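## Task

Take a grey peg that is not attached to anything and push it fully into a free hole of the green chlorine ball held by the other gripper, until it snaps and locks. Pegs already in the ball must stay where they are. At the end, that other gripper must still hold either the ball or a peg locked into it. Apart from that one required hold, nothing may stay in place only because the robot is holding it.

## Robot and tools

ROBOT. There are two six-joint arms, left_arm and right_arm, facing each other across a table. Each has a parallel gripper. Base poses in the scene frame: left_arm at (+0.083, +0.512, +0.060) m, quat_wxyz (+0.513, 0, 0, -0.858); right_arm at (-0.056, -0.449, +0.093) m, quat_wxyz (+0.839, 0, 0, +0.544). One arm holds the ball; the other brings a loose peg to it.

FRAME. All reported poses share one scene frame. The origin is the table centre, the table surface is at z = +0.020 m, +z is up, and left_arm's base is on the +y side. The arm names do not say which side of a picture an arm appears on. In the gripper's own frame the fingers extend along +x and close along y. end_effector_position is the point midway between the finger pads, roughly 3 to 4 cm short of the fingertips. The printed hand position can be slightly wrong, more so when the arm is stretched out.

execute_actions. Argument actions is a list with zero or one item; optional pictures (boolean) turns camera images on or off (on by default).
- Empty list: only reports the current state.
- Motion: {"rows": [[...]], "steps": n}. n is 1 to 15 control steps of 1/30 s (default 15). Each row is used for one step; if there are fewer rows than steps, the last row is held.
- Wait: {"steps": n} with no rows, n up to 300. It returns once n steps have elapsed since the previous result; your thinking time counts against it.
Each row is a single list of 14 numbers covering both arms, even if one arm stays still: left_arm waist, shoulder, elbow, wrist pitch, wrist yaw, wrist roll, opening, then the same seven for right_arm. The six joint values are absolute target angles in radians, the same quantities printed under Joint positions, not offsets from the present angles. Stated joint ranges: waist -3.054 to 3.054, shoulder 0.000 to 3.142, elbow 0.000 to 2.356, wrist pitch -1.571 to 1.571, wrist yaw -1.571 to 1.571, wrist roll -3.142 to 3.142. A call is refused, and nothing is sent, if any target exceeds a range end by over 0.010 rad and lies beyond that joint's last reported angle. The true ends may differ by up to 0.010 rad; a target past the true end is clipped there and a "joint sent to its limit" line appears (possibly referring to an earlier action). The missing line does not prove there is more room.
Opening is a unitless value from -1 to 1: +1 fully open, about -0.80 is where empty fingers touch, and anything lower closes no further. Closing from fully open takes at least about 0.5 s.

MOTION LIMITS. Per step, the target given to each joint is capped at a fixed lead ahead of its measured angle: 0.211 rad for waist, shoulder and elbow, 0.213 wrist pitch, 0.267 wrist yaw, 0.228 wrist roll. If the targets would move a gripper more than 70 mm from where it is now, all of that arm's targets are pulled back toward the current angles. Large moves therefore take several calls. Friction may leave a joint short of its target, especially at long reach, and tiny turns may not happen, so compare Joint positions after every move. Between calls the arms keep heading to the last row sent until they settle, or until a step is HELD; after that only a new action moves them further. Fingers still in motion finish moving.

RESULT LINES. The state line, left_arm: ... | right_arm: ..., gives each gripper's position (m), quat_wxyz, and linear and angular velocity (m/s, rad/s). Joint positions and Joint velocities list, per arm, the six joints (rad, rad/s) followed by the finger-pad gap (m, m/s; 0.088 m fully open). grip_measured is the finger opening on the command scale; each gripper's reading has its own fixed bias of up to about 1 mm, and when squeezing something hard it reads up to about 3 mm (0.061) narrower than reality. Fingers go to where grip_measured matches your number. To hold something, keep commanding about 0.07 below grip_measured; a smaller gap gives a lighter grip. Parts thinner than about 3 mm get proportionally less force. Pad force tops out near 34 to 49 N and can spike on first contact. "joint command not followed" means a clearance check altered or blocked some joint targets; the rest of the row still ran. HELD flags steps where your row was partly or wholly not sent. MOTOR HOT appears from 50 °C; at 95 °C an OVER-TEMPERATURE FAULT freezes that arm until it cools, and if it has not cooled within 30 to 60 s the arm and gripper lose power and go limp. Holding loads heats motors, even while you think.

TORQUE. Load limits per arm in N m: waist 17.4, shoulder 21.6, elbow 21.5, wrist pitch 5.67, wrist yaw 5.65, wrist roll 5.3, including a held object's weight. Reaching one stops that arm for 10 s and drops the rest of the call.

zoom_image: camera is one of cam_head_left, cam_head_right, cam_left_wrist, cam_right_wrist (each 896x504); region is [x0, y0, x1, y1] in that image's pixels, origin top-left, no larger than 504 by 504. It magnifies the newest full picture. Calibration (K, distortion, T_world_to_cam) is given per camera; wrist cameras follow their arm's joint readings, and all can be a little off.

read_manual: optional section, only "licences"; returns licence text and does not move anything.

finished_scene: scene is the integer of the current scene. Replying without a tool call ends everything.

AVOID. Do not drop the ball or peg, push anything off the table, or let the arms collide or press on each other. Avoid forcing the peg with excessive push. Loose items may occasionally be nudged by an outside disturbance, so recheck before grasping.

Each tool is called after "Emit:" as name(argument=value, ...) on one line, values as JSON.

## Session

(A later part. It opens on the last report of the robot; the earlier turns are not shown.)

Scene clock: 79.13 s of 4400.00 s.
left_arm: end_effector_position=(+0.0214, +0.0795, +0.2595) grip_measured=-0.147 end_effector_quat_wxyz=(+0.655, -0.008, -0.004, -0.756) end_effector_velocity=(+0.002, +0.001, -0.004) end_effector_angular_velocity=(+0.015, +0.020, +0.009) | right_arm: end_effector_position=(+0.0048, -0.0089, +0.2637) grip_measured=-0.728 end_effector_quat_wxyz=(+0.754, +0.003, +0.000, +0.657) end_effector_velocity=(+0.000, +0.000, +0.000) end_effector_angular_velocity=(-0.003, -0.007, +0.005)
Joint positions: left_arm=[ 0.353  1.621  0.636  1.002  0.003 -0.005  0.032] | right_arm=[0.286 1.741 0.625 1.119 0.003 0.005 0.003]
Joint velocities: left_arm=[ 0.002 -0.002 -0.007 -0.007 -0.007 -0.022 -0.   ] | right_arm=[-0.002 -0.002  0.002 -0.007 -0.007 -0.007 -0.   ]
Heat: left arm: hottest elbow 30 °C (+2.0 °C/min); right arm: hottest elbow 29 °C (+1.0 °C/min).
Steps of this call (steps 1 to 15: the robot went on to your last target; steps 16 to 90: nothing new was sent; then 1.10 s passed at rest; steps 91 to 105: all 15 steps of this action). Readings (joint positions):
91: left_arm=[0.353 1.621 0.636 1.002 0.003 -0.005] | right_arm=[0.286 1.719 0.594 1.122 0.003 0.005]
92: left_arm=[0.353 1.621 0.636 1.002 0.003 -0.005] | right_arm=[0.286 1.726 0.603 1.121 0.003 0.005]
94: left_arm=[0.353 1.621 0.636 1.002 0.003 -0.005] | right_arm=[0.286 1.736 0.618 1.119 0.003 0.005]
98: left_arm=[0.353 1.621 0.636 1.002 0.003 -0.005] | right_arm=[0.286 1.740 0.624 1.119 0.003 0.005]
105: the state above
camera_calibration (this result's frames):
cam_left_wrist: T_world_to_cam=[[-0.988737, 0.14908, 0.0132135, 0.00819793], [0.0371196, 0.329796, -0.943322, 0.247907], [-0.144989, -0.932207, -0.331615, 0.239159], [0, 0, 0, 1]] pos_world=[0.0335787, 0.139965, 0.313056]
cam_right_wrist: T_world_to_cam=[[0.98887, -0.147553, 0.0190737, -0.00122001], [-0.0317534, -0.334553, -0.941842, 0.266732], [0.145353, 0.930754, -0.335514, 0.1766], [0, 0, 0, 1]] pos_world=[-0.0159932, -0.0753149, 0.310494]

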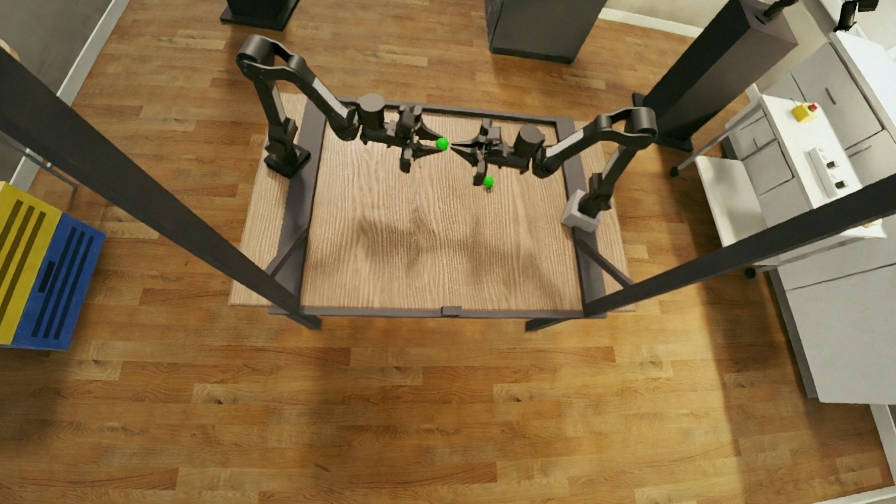

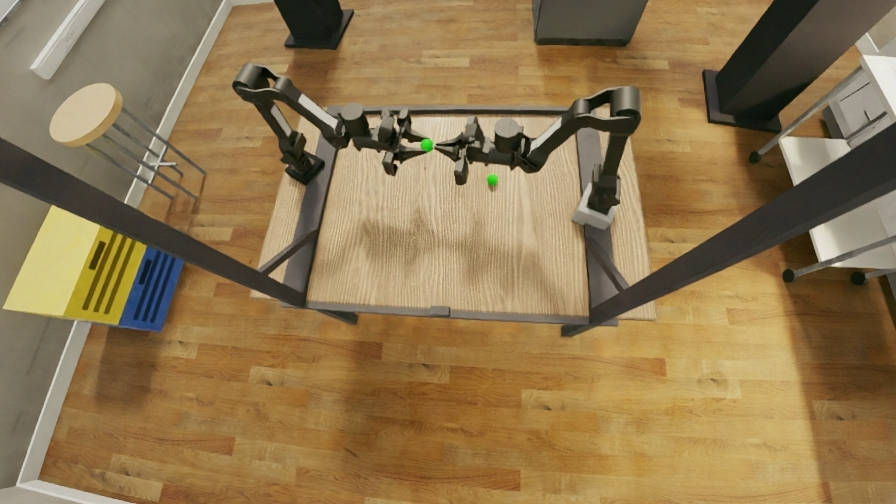

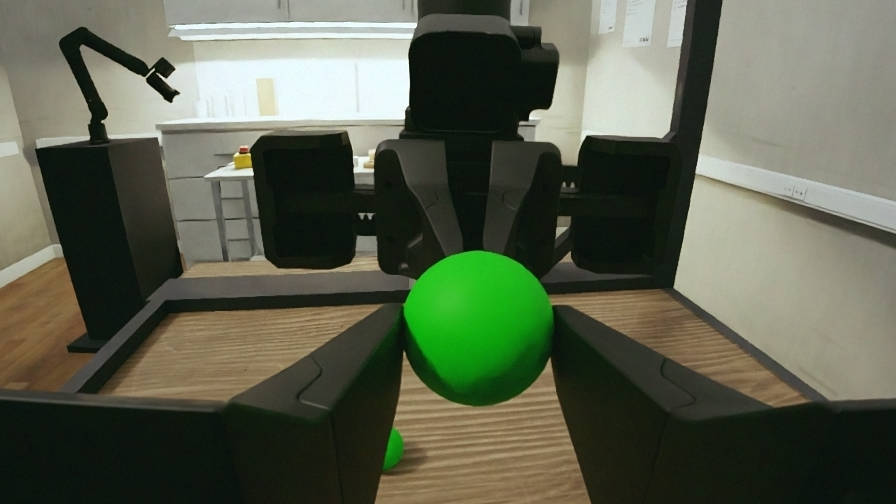

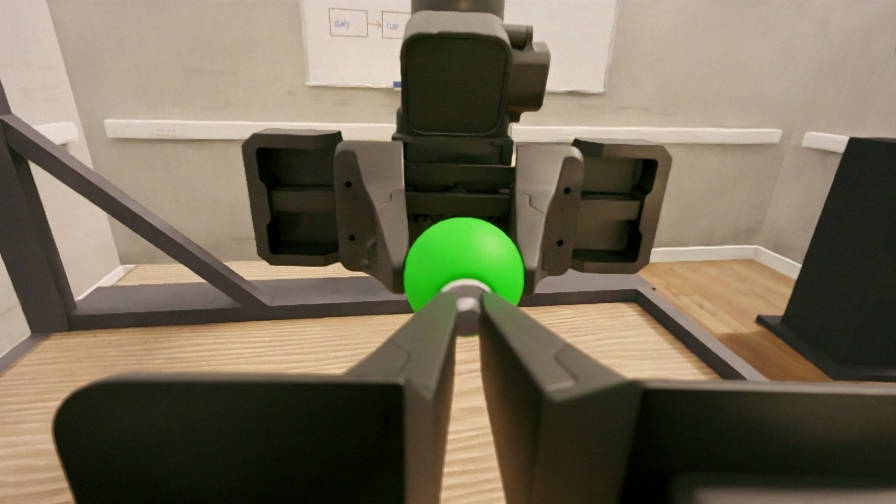

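About 1 mm high now; lower, then advance 5 mm.

Emit:
execute_actions(actions=[{"rows":[[0.35,1.621,0.636,1.0,0,-0.005,-0.22,0.289,1.75,0.637,1.113,0,0,-0.8],[0.35,1.621,0.636,1.0,0,-0.005,-0.22,0.289,1.75,0.637,1.113,0,0,-0.8],[0.35,1.621,0.636,1.0,0,-0.005,-0.22,0.289,1.75,0.637,1.113,0,0,-0.8],[0.35,1.621,0.636,1.0,0,-0.005,-0.22,0.289,1.757,0.647,1.111,0,0,-0.8],[0.35,1.621,0.636,1.0,0,-0.005,-0.22,0.289,1.757,0.647,1.111,0,0,-0.8],[0.35,1.621,0.636,1.0,0,-0.005,-0.22,0.289,1.765,0.657,1.108,0,0,-0.8]]}])

Emit:
zoom_image(camera="cam_right_wrist", region=[370, 180, 570, 360])

Scene clock: 85.03 s of 4400.00 s.
left_arm: end_effector_position=(+0.0206, +0.0796, +0.2590) grip_measured=-0.147 end_effector_quat_wxyz=(+0.654, -0.007, -0.003, -0.756) end_effector_velocity=(-0.002, +0.000, -0.004) end_effector_angular_velocity=(+0.013, +0.005, -0.010) | right_arm: end_effector_position=(+0.0051, -0.0056, +0.2619) grip_measured=-0.728 end_effector_quat_wxyz=(+0.754, +0.000, +0.003, +0.657) end_effector_velocity=(-0.000, -0.001, -0.001) end_effector_angular_velocity=(-0.008, -0.006, +0.005)
Joint positions: left_arm=[ 0.351  1.621  0.636  1.     0.003 -0.005  0.032] | right_arm=[0.286 1.752 0.638 1.11  0.003 0.005 0.003]
Joint velocities: left_arm=[-0.002  0.002 -0.002 -0.007  0.007 -0.007 -0.   ] | right_arm=[-0.002 -0.002 -0.002 -0.007 -0.007 -0.007 -0.   ]
Heat: left arm: hottest elbow 30 °C (+2.0 °C/min); right arm: hottest elbow 30 °C (+2.0 °C/min).
Steps of this call (steps 1 to 15: the robot went on to your last target; steps 16 to 90: nothing new was sent; then 2.40 s passed at rest; steps 91 to 105: all 15 steps of this action). Readings (joint positions):
91: left_arm=[0.353 1.621 0.636 1.002 0.003 -0.005] | right_arm=[0.286 1.741 0.625 1.118 0.003 0.005]
92: left_arm=[0.353 1.621 0.636 1.002 0.003 -0.005] | right_arm=[0.286 1.741 0.625 1.117 0.003 0.005]
94: left_arm=[0.353 1.621 0.636 1.002 0.003 -0.005] | right_arm=[0.286 1.742 0.627 1.115 0.003 0.005]
98: left_arm=[0.351 1.621 0.636 1.001 0.003 -0.005] | right_arm=[0.286 1.751 0.637 1.111 0.003 0.005]
105: the state above
camera_calibration (this result's frames):
cam_left_wrist: T_world_to_cam=[[-0.988455, 0.150936, 0.0132357, 0.00721212], [0.0380537, 0.331861, -0.94256, 0.247049], [-0.146659, -0.931175, -0.333773, 0.239487], [0, 0, 0, 1]] pos_world=[0.0328506, 0.13993, 0.312697]
cam_right_wrist: T_world_to_cam=[[0.988945, -0.147039, 0.0191655, -0.000993626], [-0.0325433, -0.34132, -0.939384, 0.265399], [0.144668, 0.928375, -0.342332, 0.174674], [0, 0, 0, 1]] pos_world=[-0.0156501, -0.071723, 0.309127]

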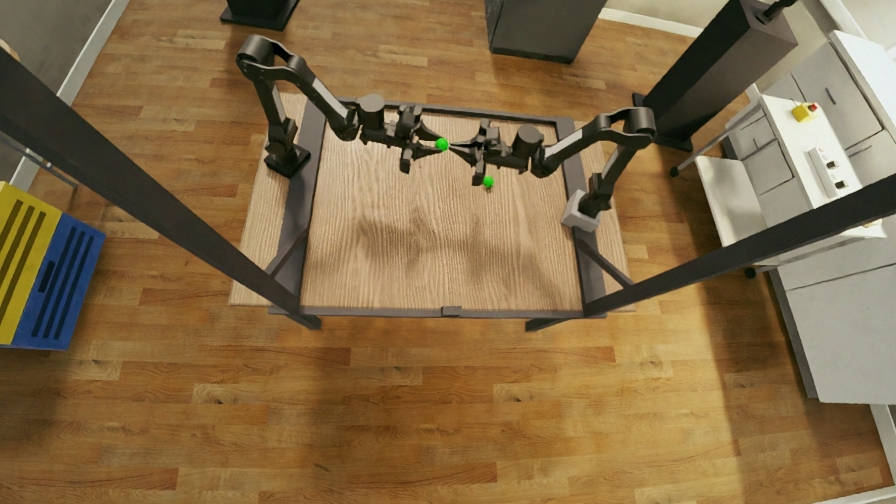

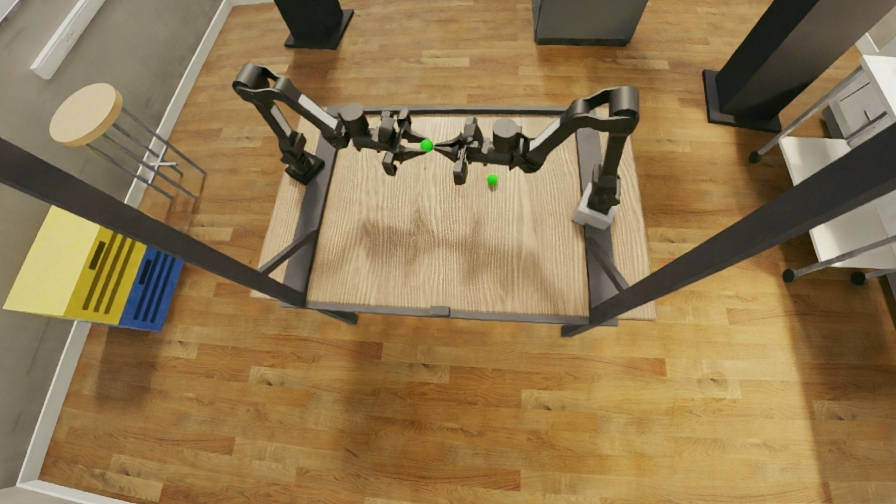

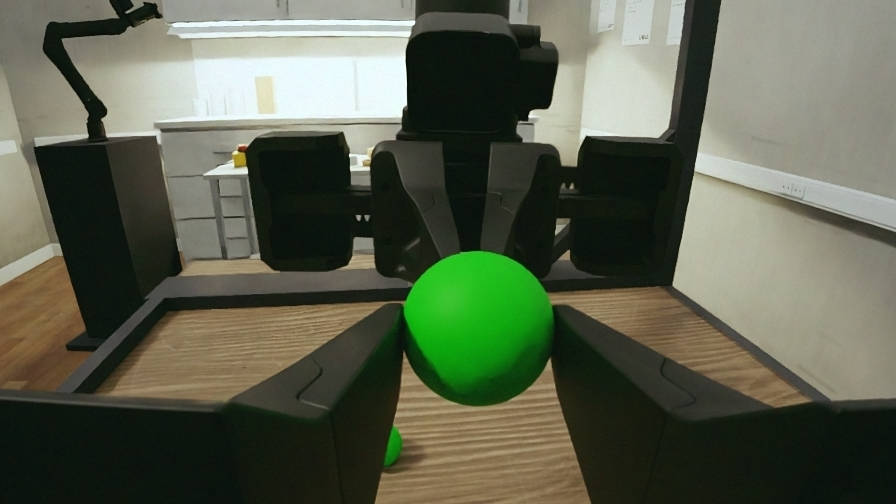

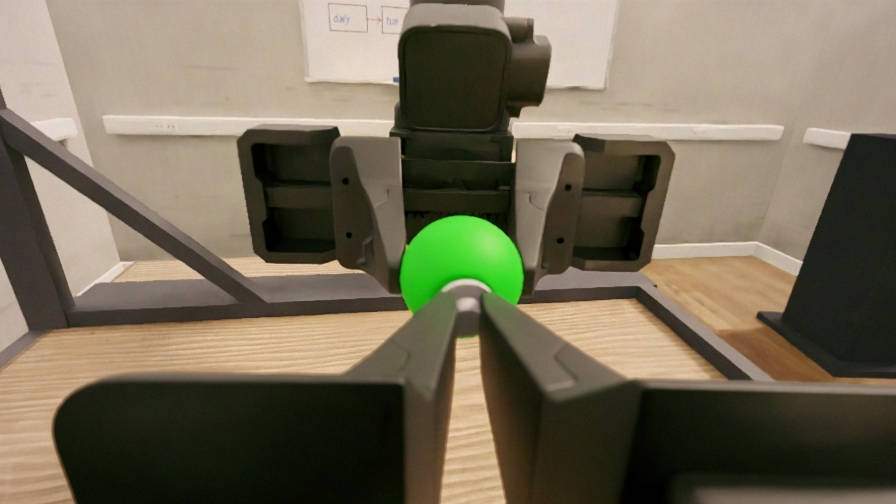

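Region (370, 180, 570, 360) of cam_right_wrist's 896x504 image, scaled by 2.520, with more detail than that image has; it fills the top 454 rows of this view, and the rest is white.

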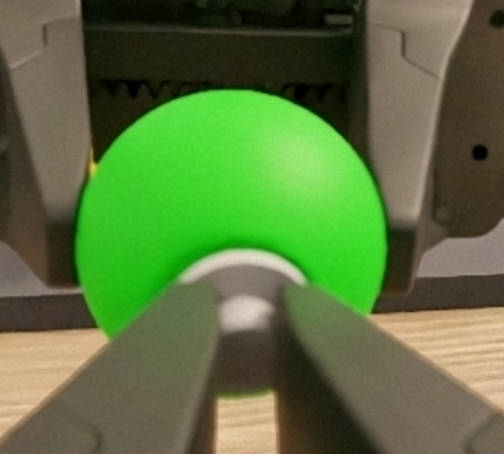

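Emit:
execute_actions(actions=[{"rows":[[0.356,1.63,0.655,1.0,0,-0.005,-0.22,0.289,1.778,0.68,1.105,0,0,-0.8]]}])

Emit:
zoom_image(camera="cam_right_wrist", region=[370, 180, 570, 360])

Emit:
zoom_image(camera="cam_head_right", region=[405, 130, 455, 165])

Scene clock: 89.00 s of 4400.00 s.
left_arm: end_effector_position=(+0.0208, +0.0796, +0.2583) grip_measured=-0.147 end_effector_quat_wxyz=(+0.654, -0.006, -0.002, -0.756) end_effector_velocity=(+0.002, -0.000, -0.004) end_effector_angular_velocity=(+0.011, -0.009, +0.020) | right_arm: end_effector_position=(+0.0054, -0.0034, +0.2607) grip_measured=-0.728 end_effector_quat_wxyz=(+0.754, -0.001, +0.005, +0.657) end_effector_velocity=(-0.000, -0.002, -0.001) end_effector_angular_velocity=(-0.006, +0.008, +0.005)
Joint positions: left_arm=[ 0.351  1.621  0.636  0.997  0.003 -0.005  0.032] | right_arm=[0.286 1.761 0.646 1.107 0.003 0.005 0.003]
Joint velocities: left_arm=[-0.002  0.002 -0.002 -0.007 -0.022  0.007 -0.   ] | right_arm=[-0.002 -0.007 -0.007 -0.007 -0.007  0.007 -0.   ]
Heat: left arm: hottest elbow 30 °C (+2.0 °C/min); right arm: hottest elbow 30 °C (+2.0 °C/min).
Steps of this call (steps 1 to 15: the robot went on to your last target; steps 16 to 90: nothing new was sent; then 0.47 s passed at rest; steps 91 to 105: all 15 steps of this action). Readings (joint positions):
91: left_arm=[0.351 1.621 0.636 1.000 0.003 -0.005] | right_arm=[0.286 1.755 0.641 1.109 0.003 0.005]
92: left_arm=[0.351 1.621 0.636 1.000 0.003 -0.005] | right_arm=[0.286 1.757 0.645 1.108 0.003 0.005]
94: left_arm=[0.351 1.621 0.636 0.998 0.003 -0.005] | right_arm=[0.286 1.760 0.646 1.107 0.003 0.005]
98: left_arm=[0.351 1.621 0.636 0.997 0.003 -0.005] | right_arm=[0.286 1.761 0.646 1.107 0.003 0.005]
105: the state above
camera_calibration (this result's frames):
cam_left_wrist: T_world_to_cam=[[-0.988518, 0.150519, 0.0132653, 0.00741453], [0.0383324, 0.334722, -0.941537, 0.245928], [-0.146159, -0.930218, -0.336648, 0.239915], [0, 0, 0, 1]] pos_world=[0.0329682, 0.139739, 0.312219]
cam_right_wrist: T_world_to_cam=[[0.988954, -0.146974, 0.0192087, -0.000953503], [-0.0329771, -0.344514, -0.938202, 0.264755], [0.144509, 0.927205, -0.345555, 0.172974], [0, 0, 0, 1]] pos_world=[-0.0153224, -0.0693108, 0.308184]

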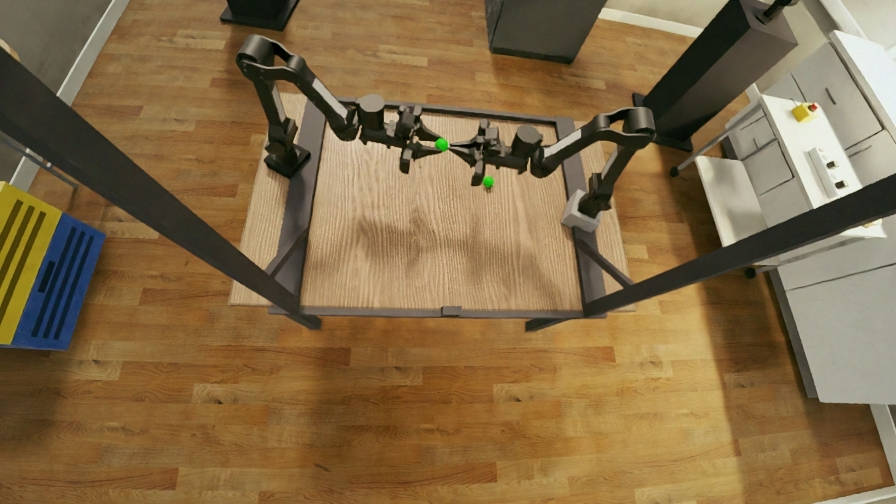

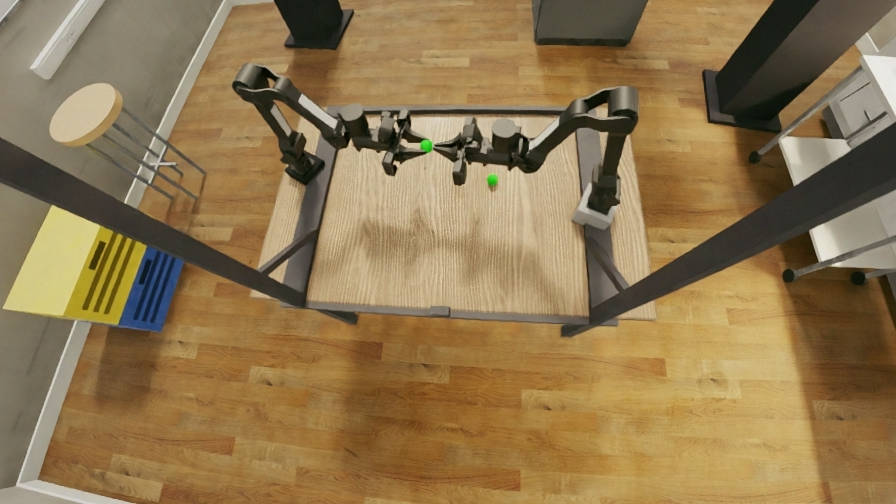

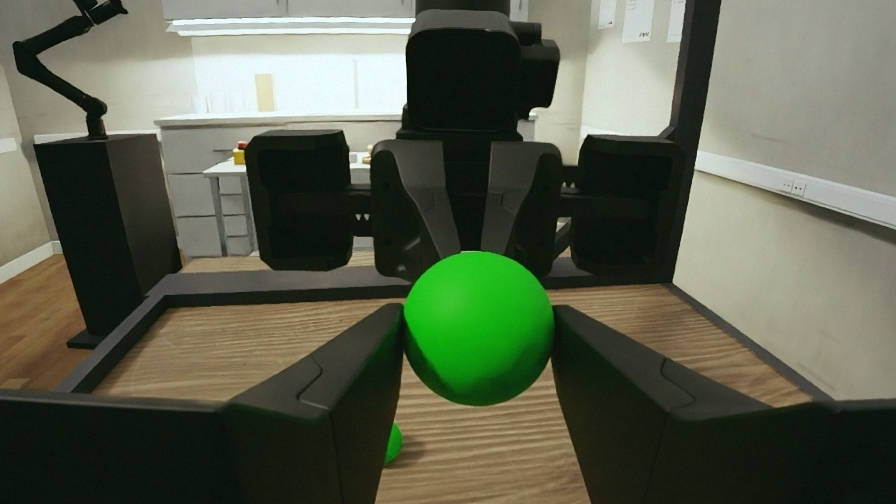

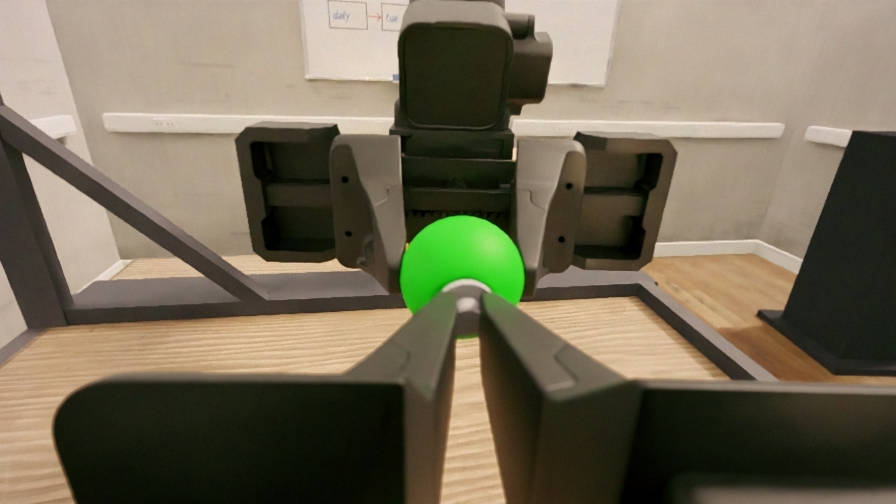

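Region (370, 180, 570, 360) of cam_right_wrist's 896x504 image, scaled by 2.520, with more detail than that image has; it fills the top 454 rows of this view, and the rest is white.

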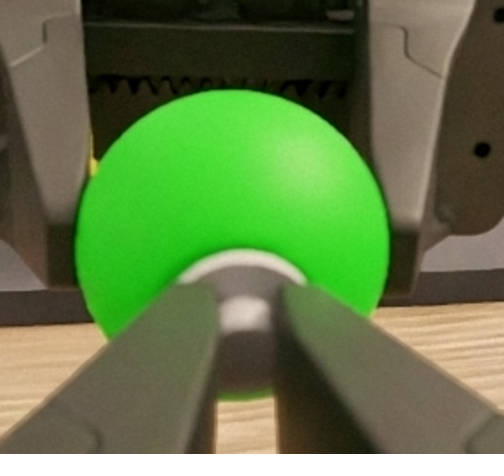

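Region (405, 130, 455, 165) of cam_head_right's 896x504 image, scaled by 10.080, with more detail than that image has; it fills the top 353 rows of this view, and the rest is white.

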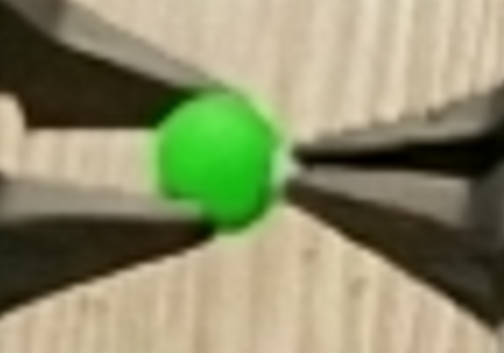

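Emit:
execute_actions(actions=[{"rows":[[0.356,1.621,0.64,1.0,0,-0.005,-0.22,0.289,1.69,0.565,1.13,0,0,-0.8]]}])

Emit:
zoom_image(camera="cam_right_wrist", region=[370, 180, 570, 360])

Scene clock: 92.43 s of 4400.00 s.
left_arm: end_effector_position=(+0.0211, +0.0786, +0.2609) grip_measured=-0.147 end_effector_quat_wxyz=(+0.655, -0.009, -0.005, -0.756) end_effector_velocity=(+0.000, +0.001, -0.002) end_effector_angular_velocity=(+0.008, +0.006, +0.005) | right_arm: end_effector_position=(+0.0030, -0.0213, +0.2610) grip_measured=-0.728 end_effector_quat_wxyz=(+0.754, +0.000, +0.004, +0.657) end_effector_velocity=(-0.000, -0.002, -0.005) end_effector_angular_velocity=(-0.025, -0.019, +0.005)
Joint positions: left_arm=[ 0.352  1.622  0.641  1.     0.003 -0.005  0.032] | right_arm=[0.286 1.704 0.573 1.126 0.003 0.005 0.003]
Joint velocities: left_arm=[-0.002 -0.002 -0.002 -0.007 -0.007 -0.007  0.   ] | right_arm=[-0.002 -0.007 -0.007 -0.022 -0.007 -0.022 -0.   ]
Heat: left arm: hottest elbow 31 °C (+2.0 °C/min); right arm: hottest elbow 31 °C (+2.0 °C/min).
Steps of this call (steps 1 to 15: the robot went on to your last target; steps 16 to 88: nothing new was sent; steps 89 to 103: all 15 steps of this action). Readings (joint positions):
89: left_arm=[0.351 1.621 0.636 0.997 0.003 -0.005] | right_arm=[0.286 1.752 0.634 1.110 0.003 0.005]
90: left_arm=[0.351 1.622 0.640 0.997 0.003 -0.005] | right_arm=[0.286 1.742 0.621 1.116 0.003 0.005]
92: left_arm=[0.351 1.622 0.641 1.001 0.003 -0.005] | right_arm=[0.286 1.717 0.593 1.122 0.003 0.005]
96: left_arm=[0.352 1.622 0.641 1.000 0.003 -0.005] | right_arm=[0.286 1.705 0.577 1.125 0.003 0.005]
103: the state above
camera_calibration (this result's frames):
cam_left_wrist: T_world_to_cam=[[-0.988675, 0.149492, 0.0131875, 0.00799468], [0.036893, 0.327286, -0.944205, 0.250002], [-0.145468, -0.933025, -0.329095, 0.238129], [0, 0, 0, 1]] pos_world=[0.0333209, 0.139163, 0.314314]
cam_right_wrist: T_world_to_cam=[[0.988947, -0.147024, 0.0191752, -0.00117849], [-0.0326398, -0.34203, -0.939122, 0.25909], [0.144632, 0.928116, -0.343049, 0.189405], [0, 0, 0, 1]] pos_world=[-0.017772, -0.0873465, 0.308315]

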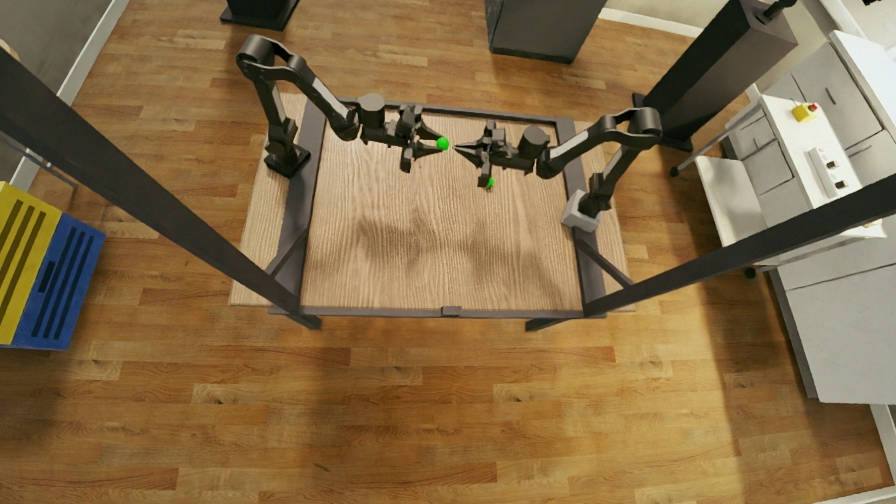

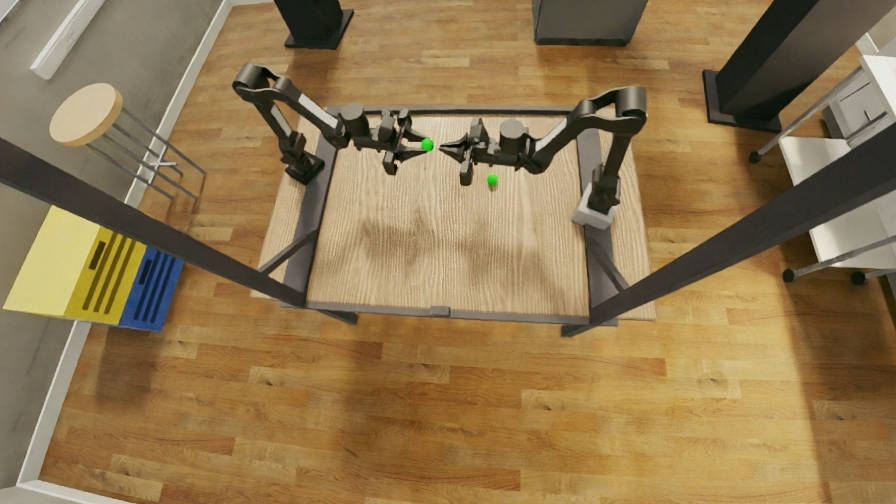

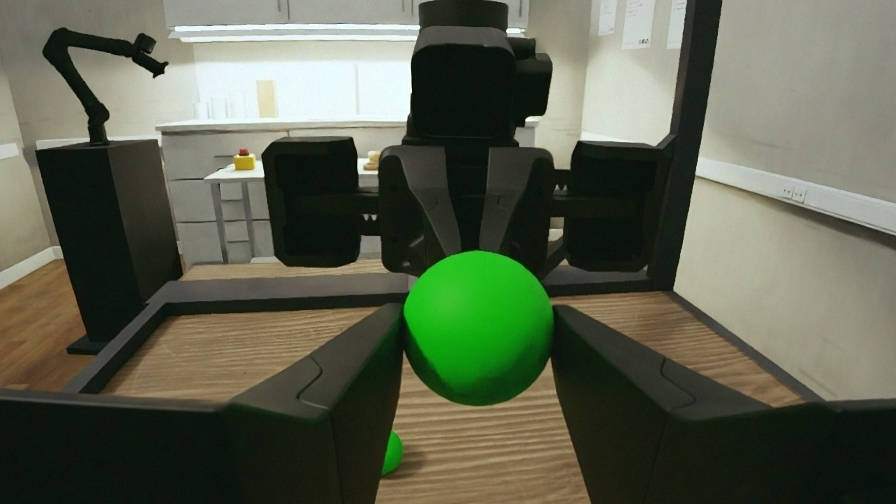

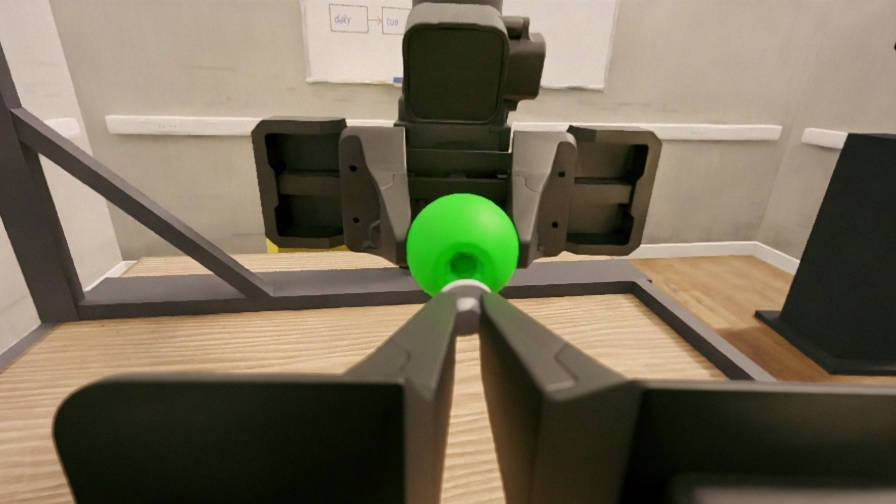

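Region (370, 180, 570, 360) of cam_right_wrist's 896x504 image, scaled by 2.520, with more detail than that image has; it fills the top 454 rows of this view, and the rest is white.

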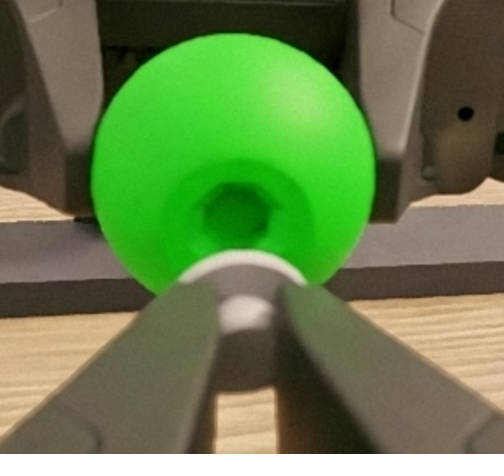

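Emit:
execute_actions(actions=[{"rows":[[0.356,1.621,0.64,1.0,0,-0.005,-0.22,0.289,1.75,0.637,1.11,0,0,-0.8]]}], pictures=false)

Emit:
execute_actions(actions=[{"rows":[[0.356,1.621,0.645,1.0,0,-0.005,-0.22,0.289,1.762,0.655,1.105,0,0,-0.8]]}])

Emit:
zoom_image(camera="cam_right_wrist", region=[370, 180, 570, 360])

Scene clock: 97.03 s of 4400.00 s.
left_arm: end_effector_position=(+0.0211, +0.0786, +0.2609) grip_measured=-0.147 end_effector_quat_wxyz=(+0.655, -0.009, -0.005, -0.756) end_effector_velocity=(-0.002, +0.000, -0.003) end_effector_angular_velocity=(+0.018, +0.005, -0.010) | right_arm: end_effector_position=(+0.0046, -0.0092, +0.2627) grip_measured=-0.728 end_effector_quat_wxyz=(+0.754, +0.001, +0.003, +0.657) end_effector_velocity=(-0.002, -0.000, -0.001) end_effector_angular_velocity=(-0.008, -0.006, +0.020)
Joint positions: left_arm=[ 0.352  1.622  0.641  1.     0.003 -0.005  0.032] | right_arm=[0.286 1.739 0.624 1.112 0.003 0.005 0.003]
Joint velocities: left_arm=[-0.002 -0.002  0.002 -0.022  0.007 -0.007 -0.   ] | right_arm=[-0.002 -0.002 -0.002 -0.007 -0.022 -0.007 -0.   ]
Heat: left arm: hottest elbow 31 °C (+2.0 °C/min); right arm: hottest elbow 30 °C (+2.0 °C/min).
Steps of this call (steps 1 to 15: the robot went on to your last target; steps 16 to 90: nothing new was sent; then 1.10 s passed at rest; steps 91 to 105: all 15 steps of this action). Readings (joint positions):
91: left_arm=[0.352 1.622 0.641 1.000 0.003 -0.005] | right_arm=[0.286 1.708 0.579 1.126 0.003 0.005]
92: left_arm=[0.352 1.622 0.641 1.000 0.003 -0.005] | right_arm=[0.286 1.717 0.592 1.121 0.003 0.005]
94: left_arm=[0.352 1.622 0.641 1.000 0.003 -0.005] | right_arm=[0.286 1.732 0.614 1.115 0.003 0.005]
98: left_arm=[0.352 1.622 0.641 1.000 0.003 -0.005] | right_arm=[0.286 1.739 0.623 1.113 0.003 0.005]
105: the state above

Scene clock: 97.53 s of 4400.00 s.
left_arm: end_effector_position=(+0.0207, +0.0786, +0.2605) grip_measured=-0.147 end_effector_quat_wxyz=(+0.654, -0.008, -0.004, -0.757) end_effector_velocity=(-0.002, +0.001, -0.002) end_effector_angular_velocity=(+0.006, -0.008, -0.010) | right_arm: end_effector_position=(+0.0051, -0.0064, +0.2626) grip_measured=-0.728 end_effector_quat_wxyz=(+0.754, +0.000, +0.003, +0.657) end_effector_velocity=(+0.002, -0.002, -0.003) end_effector_angular_velocity=(-0.013, -0.006, +0.000)
Joint positions: left_arm=[ 0.352  1.622  0.641  0.998  0.005 -0.005  0.032] | right_arm=[0.286 1.748 0.635 1.108 0.003 0.005 0.003]
Joint velocities: left_arm=[-0.002 -0.002 -0.002 -0.007  0.007  0.007 -0.   ] | right_arm=[-0.007 -0.002 -0.007 -0.007 -0.007 -0.007 -0.   ]
Heat: left arm: hottest elbow 31 °C (+2.0 °C/min); right arm: hottest elbow 30 °C (+2.0 °C/min).
Steps of this call (steps 1 to 15: all 15 steps of this action). Readings (joint positions):
1: left_arm=[0.352 1.622 0.641 1.000 0.003 -0.005] | right_arm=[0.286 1.741 0.626 1.111 0.003 0.005]
2: left_arm=[0.352 1.622 0.641 0.999 0.003 -0.005] | right_arm=[0.286 1.743 0.630 1.111 0.003 0.005]
4: left_arm=[0.352 1.622 0.641 0.998 0.005 -0.005] | right_arm=[0.286 1.747 0.635 1.109 0.003 0.005]
8: left_arm=[0.352 1.622 0.641 0.998 0.005 -0.005] | right_arm=[0.286 1.748 0.635 1.108 0.003 0.005]
15: the state above
camera_calibration (this result's frames):
cam_left_wrist: T_world_to_cam=[[-0.988334, 0.15173, 0.0131724, 0.00736723], [0.0379292, 0.328979, -0.943575, 0.249288], [-0.147502, -0.932068, -0.330896, 0.238416], [0, 0, 0, 1]] pos_world=[0.0329928, 0.139091, 0.314016]
cam_right_wrist: T_world_to_cam=[[0.988888, -0.147423, 0.0191607, -0.00118721], [-0.0326252, -0.340953, -0.939514, 0.265807], [0.145039, 0.928449, -0.341974, 0.175506], [0, 0, 0, 1]] pos_world=[-0.0156092, -0.0724956, 0.309771]

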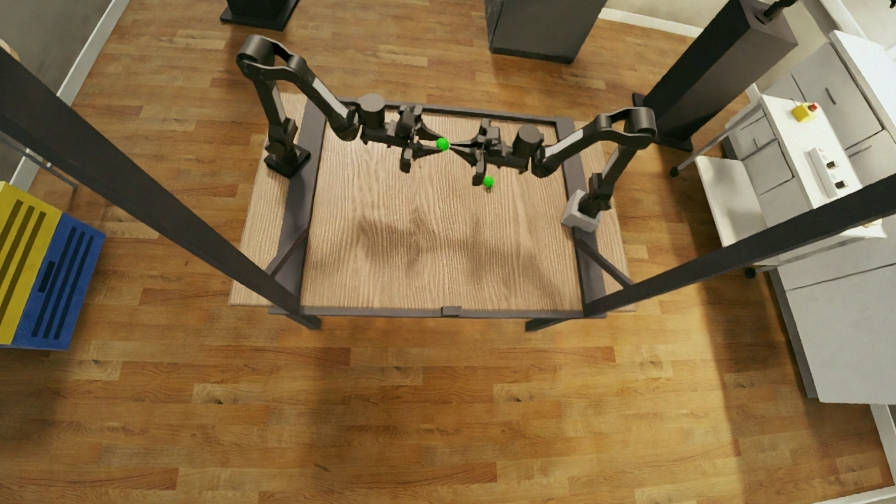

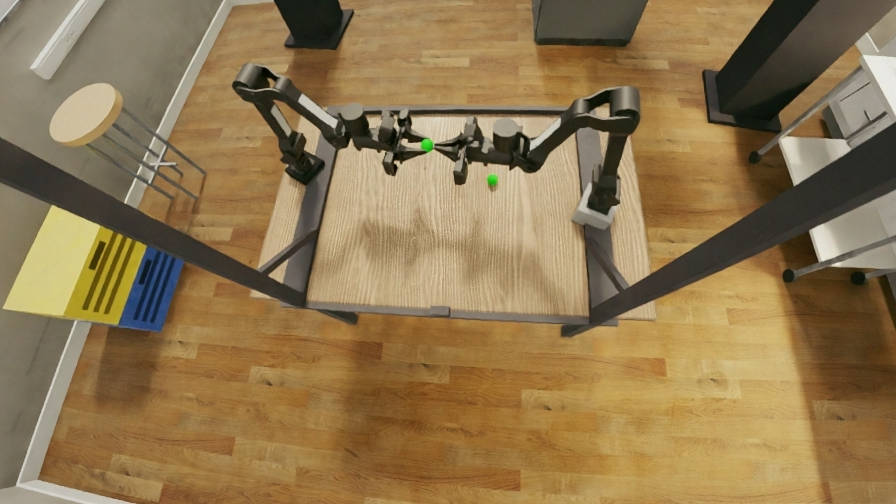

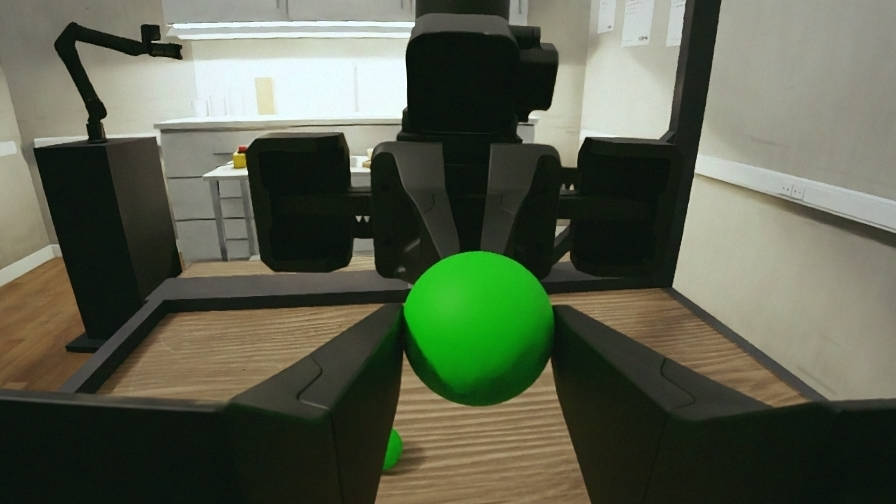

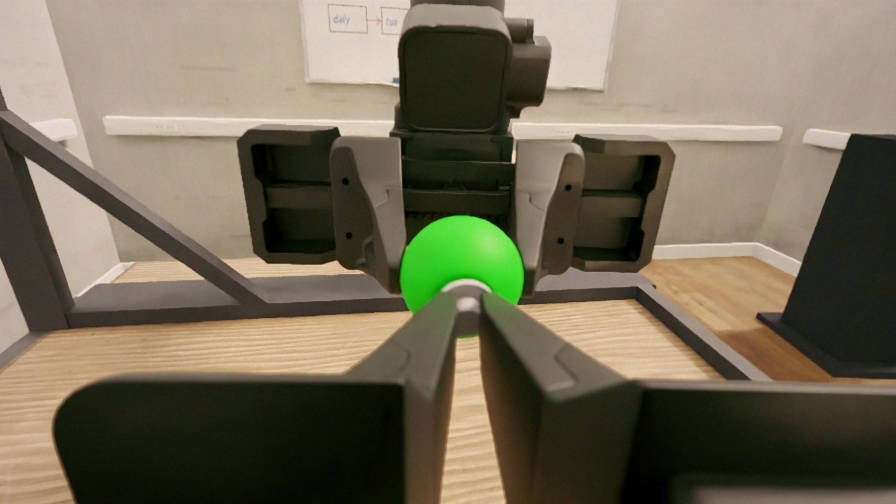

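Region (370, 180, 570, 360) of cam_right_wrist's 896x504 image, scaled by 2.520, with more detail than that image has; it fills the top 454 rows of this view, and the rest is white.

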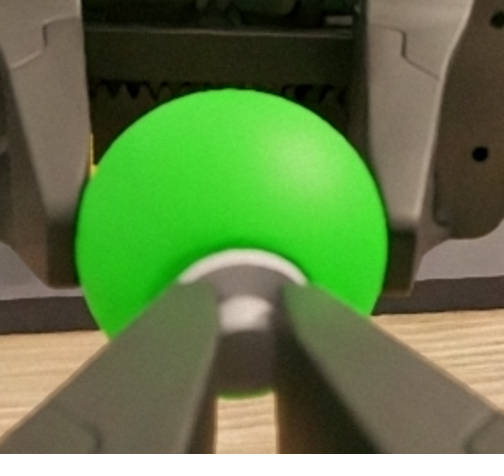

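Same relative pose: it self‑centred, so it's in the hole and needs more force.

Emit:
execute_actions(actions=[{"rows":[[0.352,1.63,0.66,1.0,0,-0.005,-0.22,0.289,1.772,0.68,1.108,0,0,-0.8],[0.352,1.63,0.66,1.0,0,-0.005,-0.22,0.289,1.772,0.68,1.108,0,0,-0.8],[0.352,1.63,0.66,1.0,0,-0.005,-0.22,0.289,1.772,0.68,1.108,0,0,-0.8],[0.352,1.64,0.68,1.0,0,-0.005,-0.22,0.289,1.782,0.71,1.108,0,0,-0.8]]}])

Emit:
zoom_image(camera="cam_right_wrist", region=[370, 180, 570, 360])

Scene clock: 102.27 s of 4400.00 s.
left_arm: end_effector_position=(+0.0210, +0.0786, +0.2604) grip_measured=-0.147 end_effector_quat_wxyz=(+0.655, -0.008, -0.004, -0.756) end_effector_velocity=(+0.002, +0.000, -0.002) end_effector_angular_velocity=(+0.008, +0.007, +0.019) | right_arm: end_effector_position=(+0.0058, -0.0020, +0.2636) grip_measured=-0.728 end_effector_quat_wxyz=(+0.754, +0.002, +0.002, +0.657) end_effector_velocity=(+0.002, -0.001, -0.001) end_effector_angular_velocity=(-0.008, -0.006, -0.010)
Joint positions: left_arm=[ 0.352  1.622  0.641  0.998  0.002 -0.005  0.032] | right_arm=[0.286 1.761 0.654 1.107 0.003 0.005 0.003]
Joint velocities: left_arm=[-0.002 -0.002 -0.002 -0.007 -0.022 -0.007 -0.   ] | right_arm=[-0.002 -0.002 -0.002 -0.007  0.007 -0.007 -0.   ]
Heat: left arm: hottest elbow 31 °C (+2.0 °C/min); right arm: hottest elbow 31 °C (+3.0 °C/min).
Steps of this call (steps 1 to 15: the robot went on to your last target; steps 16 to 90: nothing new was sent; then 1.23 s passed at rest; steps 91 to 105: all 15 steps of this action). Readings (joint positions):
91: left_arm=[0.352 1.622 0.641 0.998 0.005 -0.005] | right_arm=[0.286 1.749 0.639 1.108 0.003 0.005]
92: left_arm=[0.352 1.622 0.641 0.998 0.005 -0.005] | right_arm=[0.286 1.752 0.643 1.108 0.003 0.005]
94: left_arm=[0.352 1.622 0.641 0.998 0.003 -0.005] | right_arm=[0.286 1.755 0.648 1.108 0.003 0.005]
98: left_arm=[0.352 1.622 0.641 0.998 0.002 -0.005] | right_arm=[0.286 1.761 0.654 1.107 0.003 0.005]
105: the state above
camera_calibration (this result's frames):
cam_left_wrist: T_world_to_cam=[[-0.988679, 0.149463, 0.0132164, 0.00788665], [0.037189, 0.329426, -0.943449, 0.249161], [-0.145364, -0.932276, -0.331255, 0.238456], [0, 0, 0, 1]] pos_world=[0.0331943, 0.139048, 0.313956]
cam_right_wrist: T_world_to_cam=[[0.988878, -0.147496, 0.0191125, -0.00113812], [-0.0321411, -0.337399, -0.940813, 0.268686], [0.145214, 0.929735, -0.338387, 0.170699], [0, 0, 0, 1]] pos_world=[-0.0150266, -0.0682181, 0.310568]

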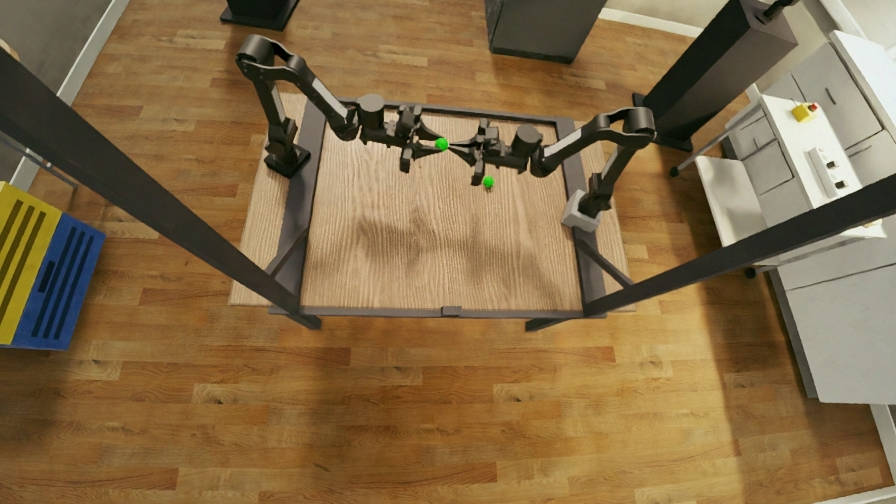

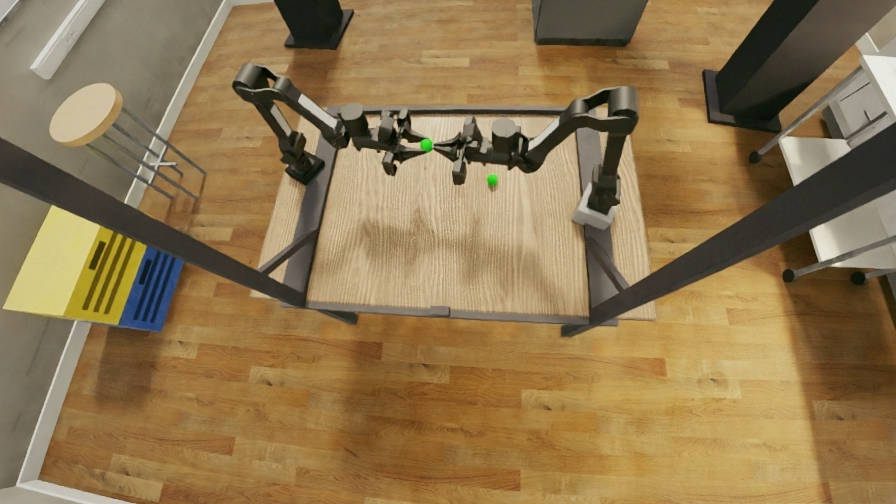

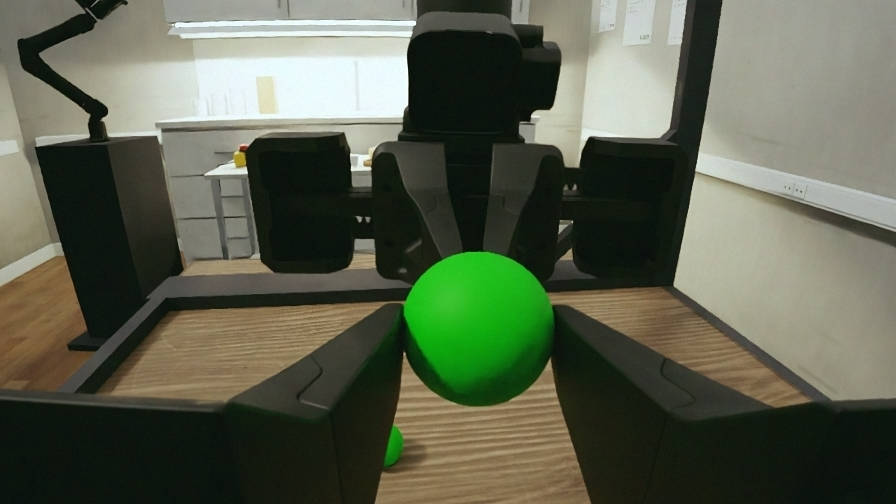

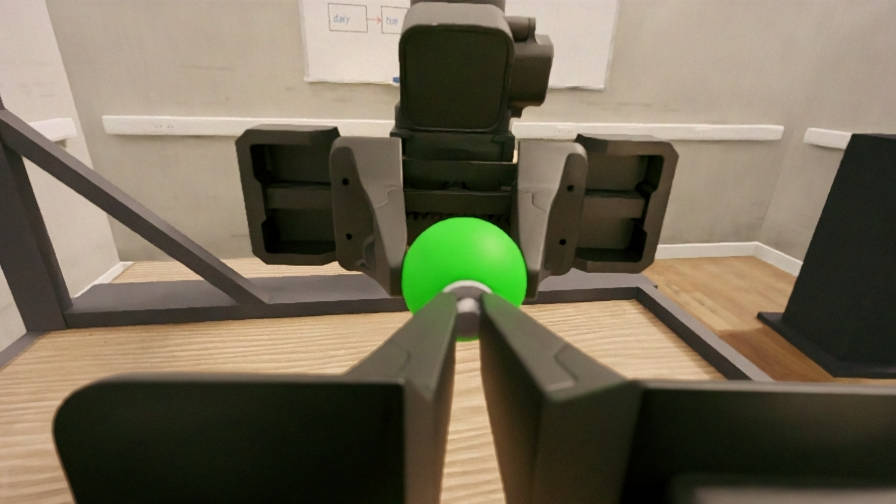

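Region (370, 180, 570, 360) of cam_right_wrist's 896x504 image, scaled by 2.520, with more detail than that image has; it fills the top 454 rows of this view, and the rest is white.

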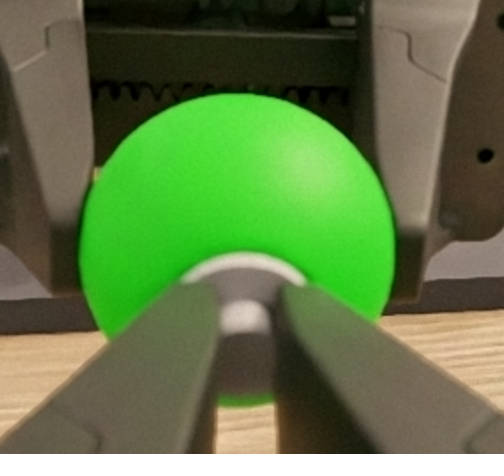

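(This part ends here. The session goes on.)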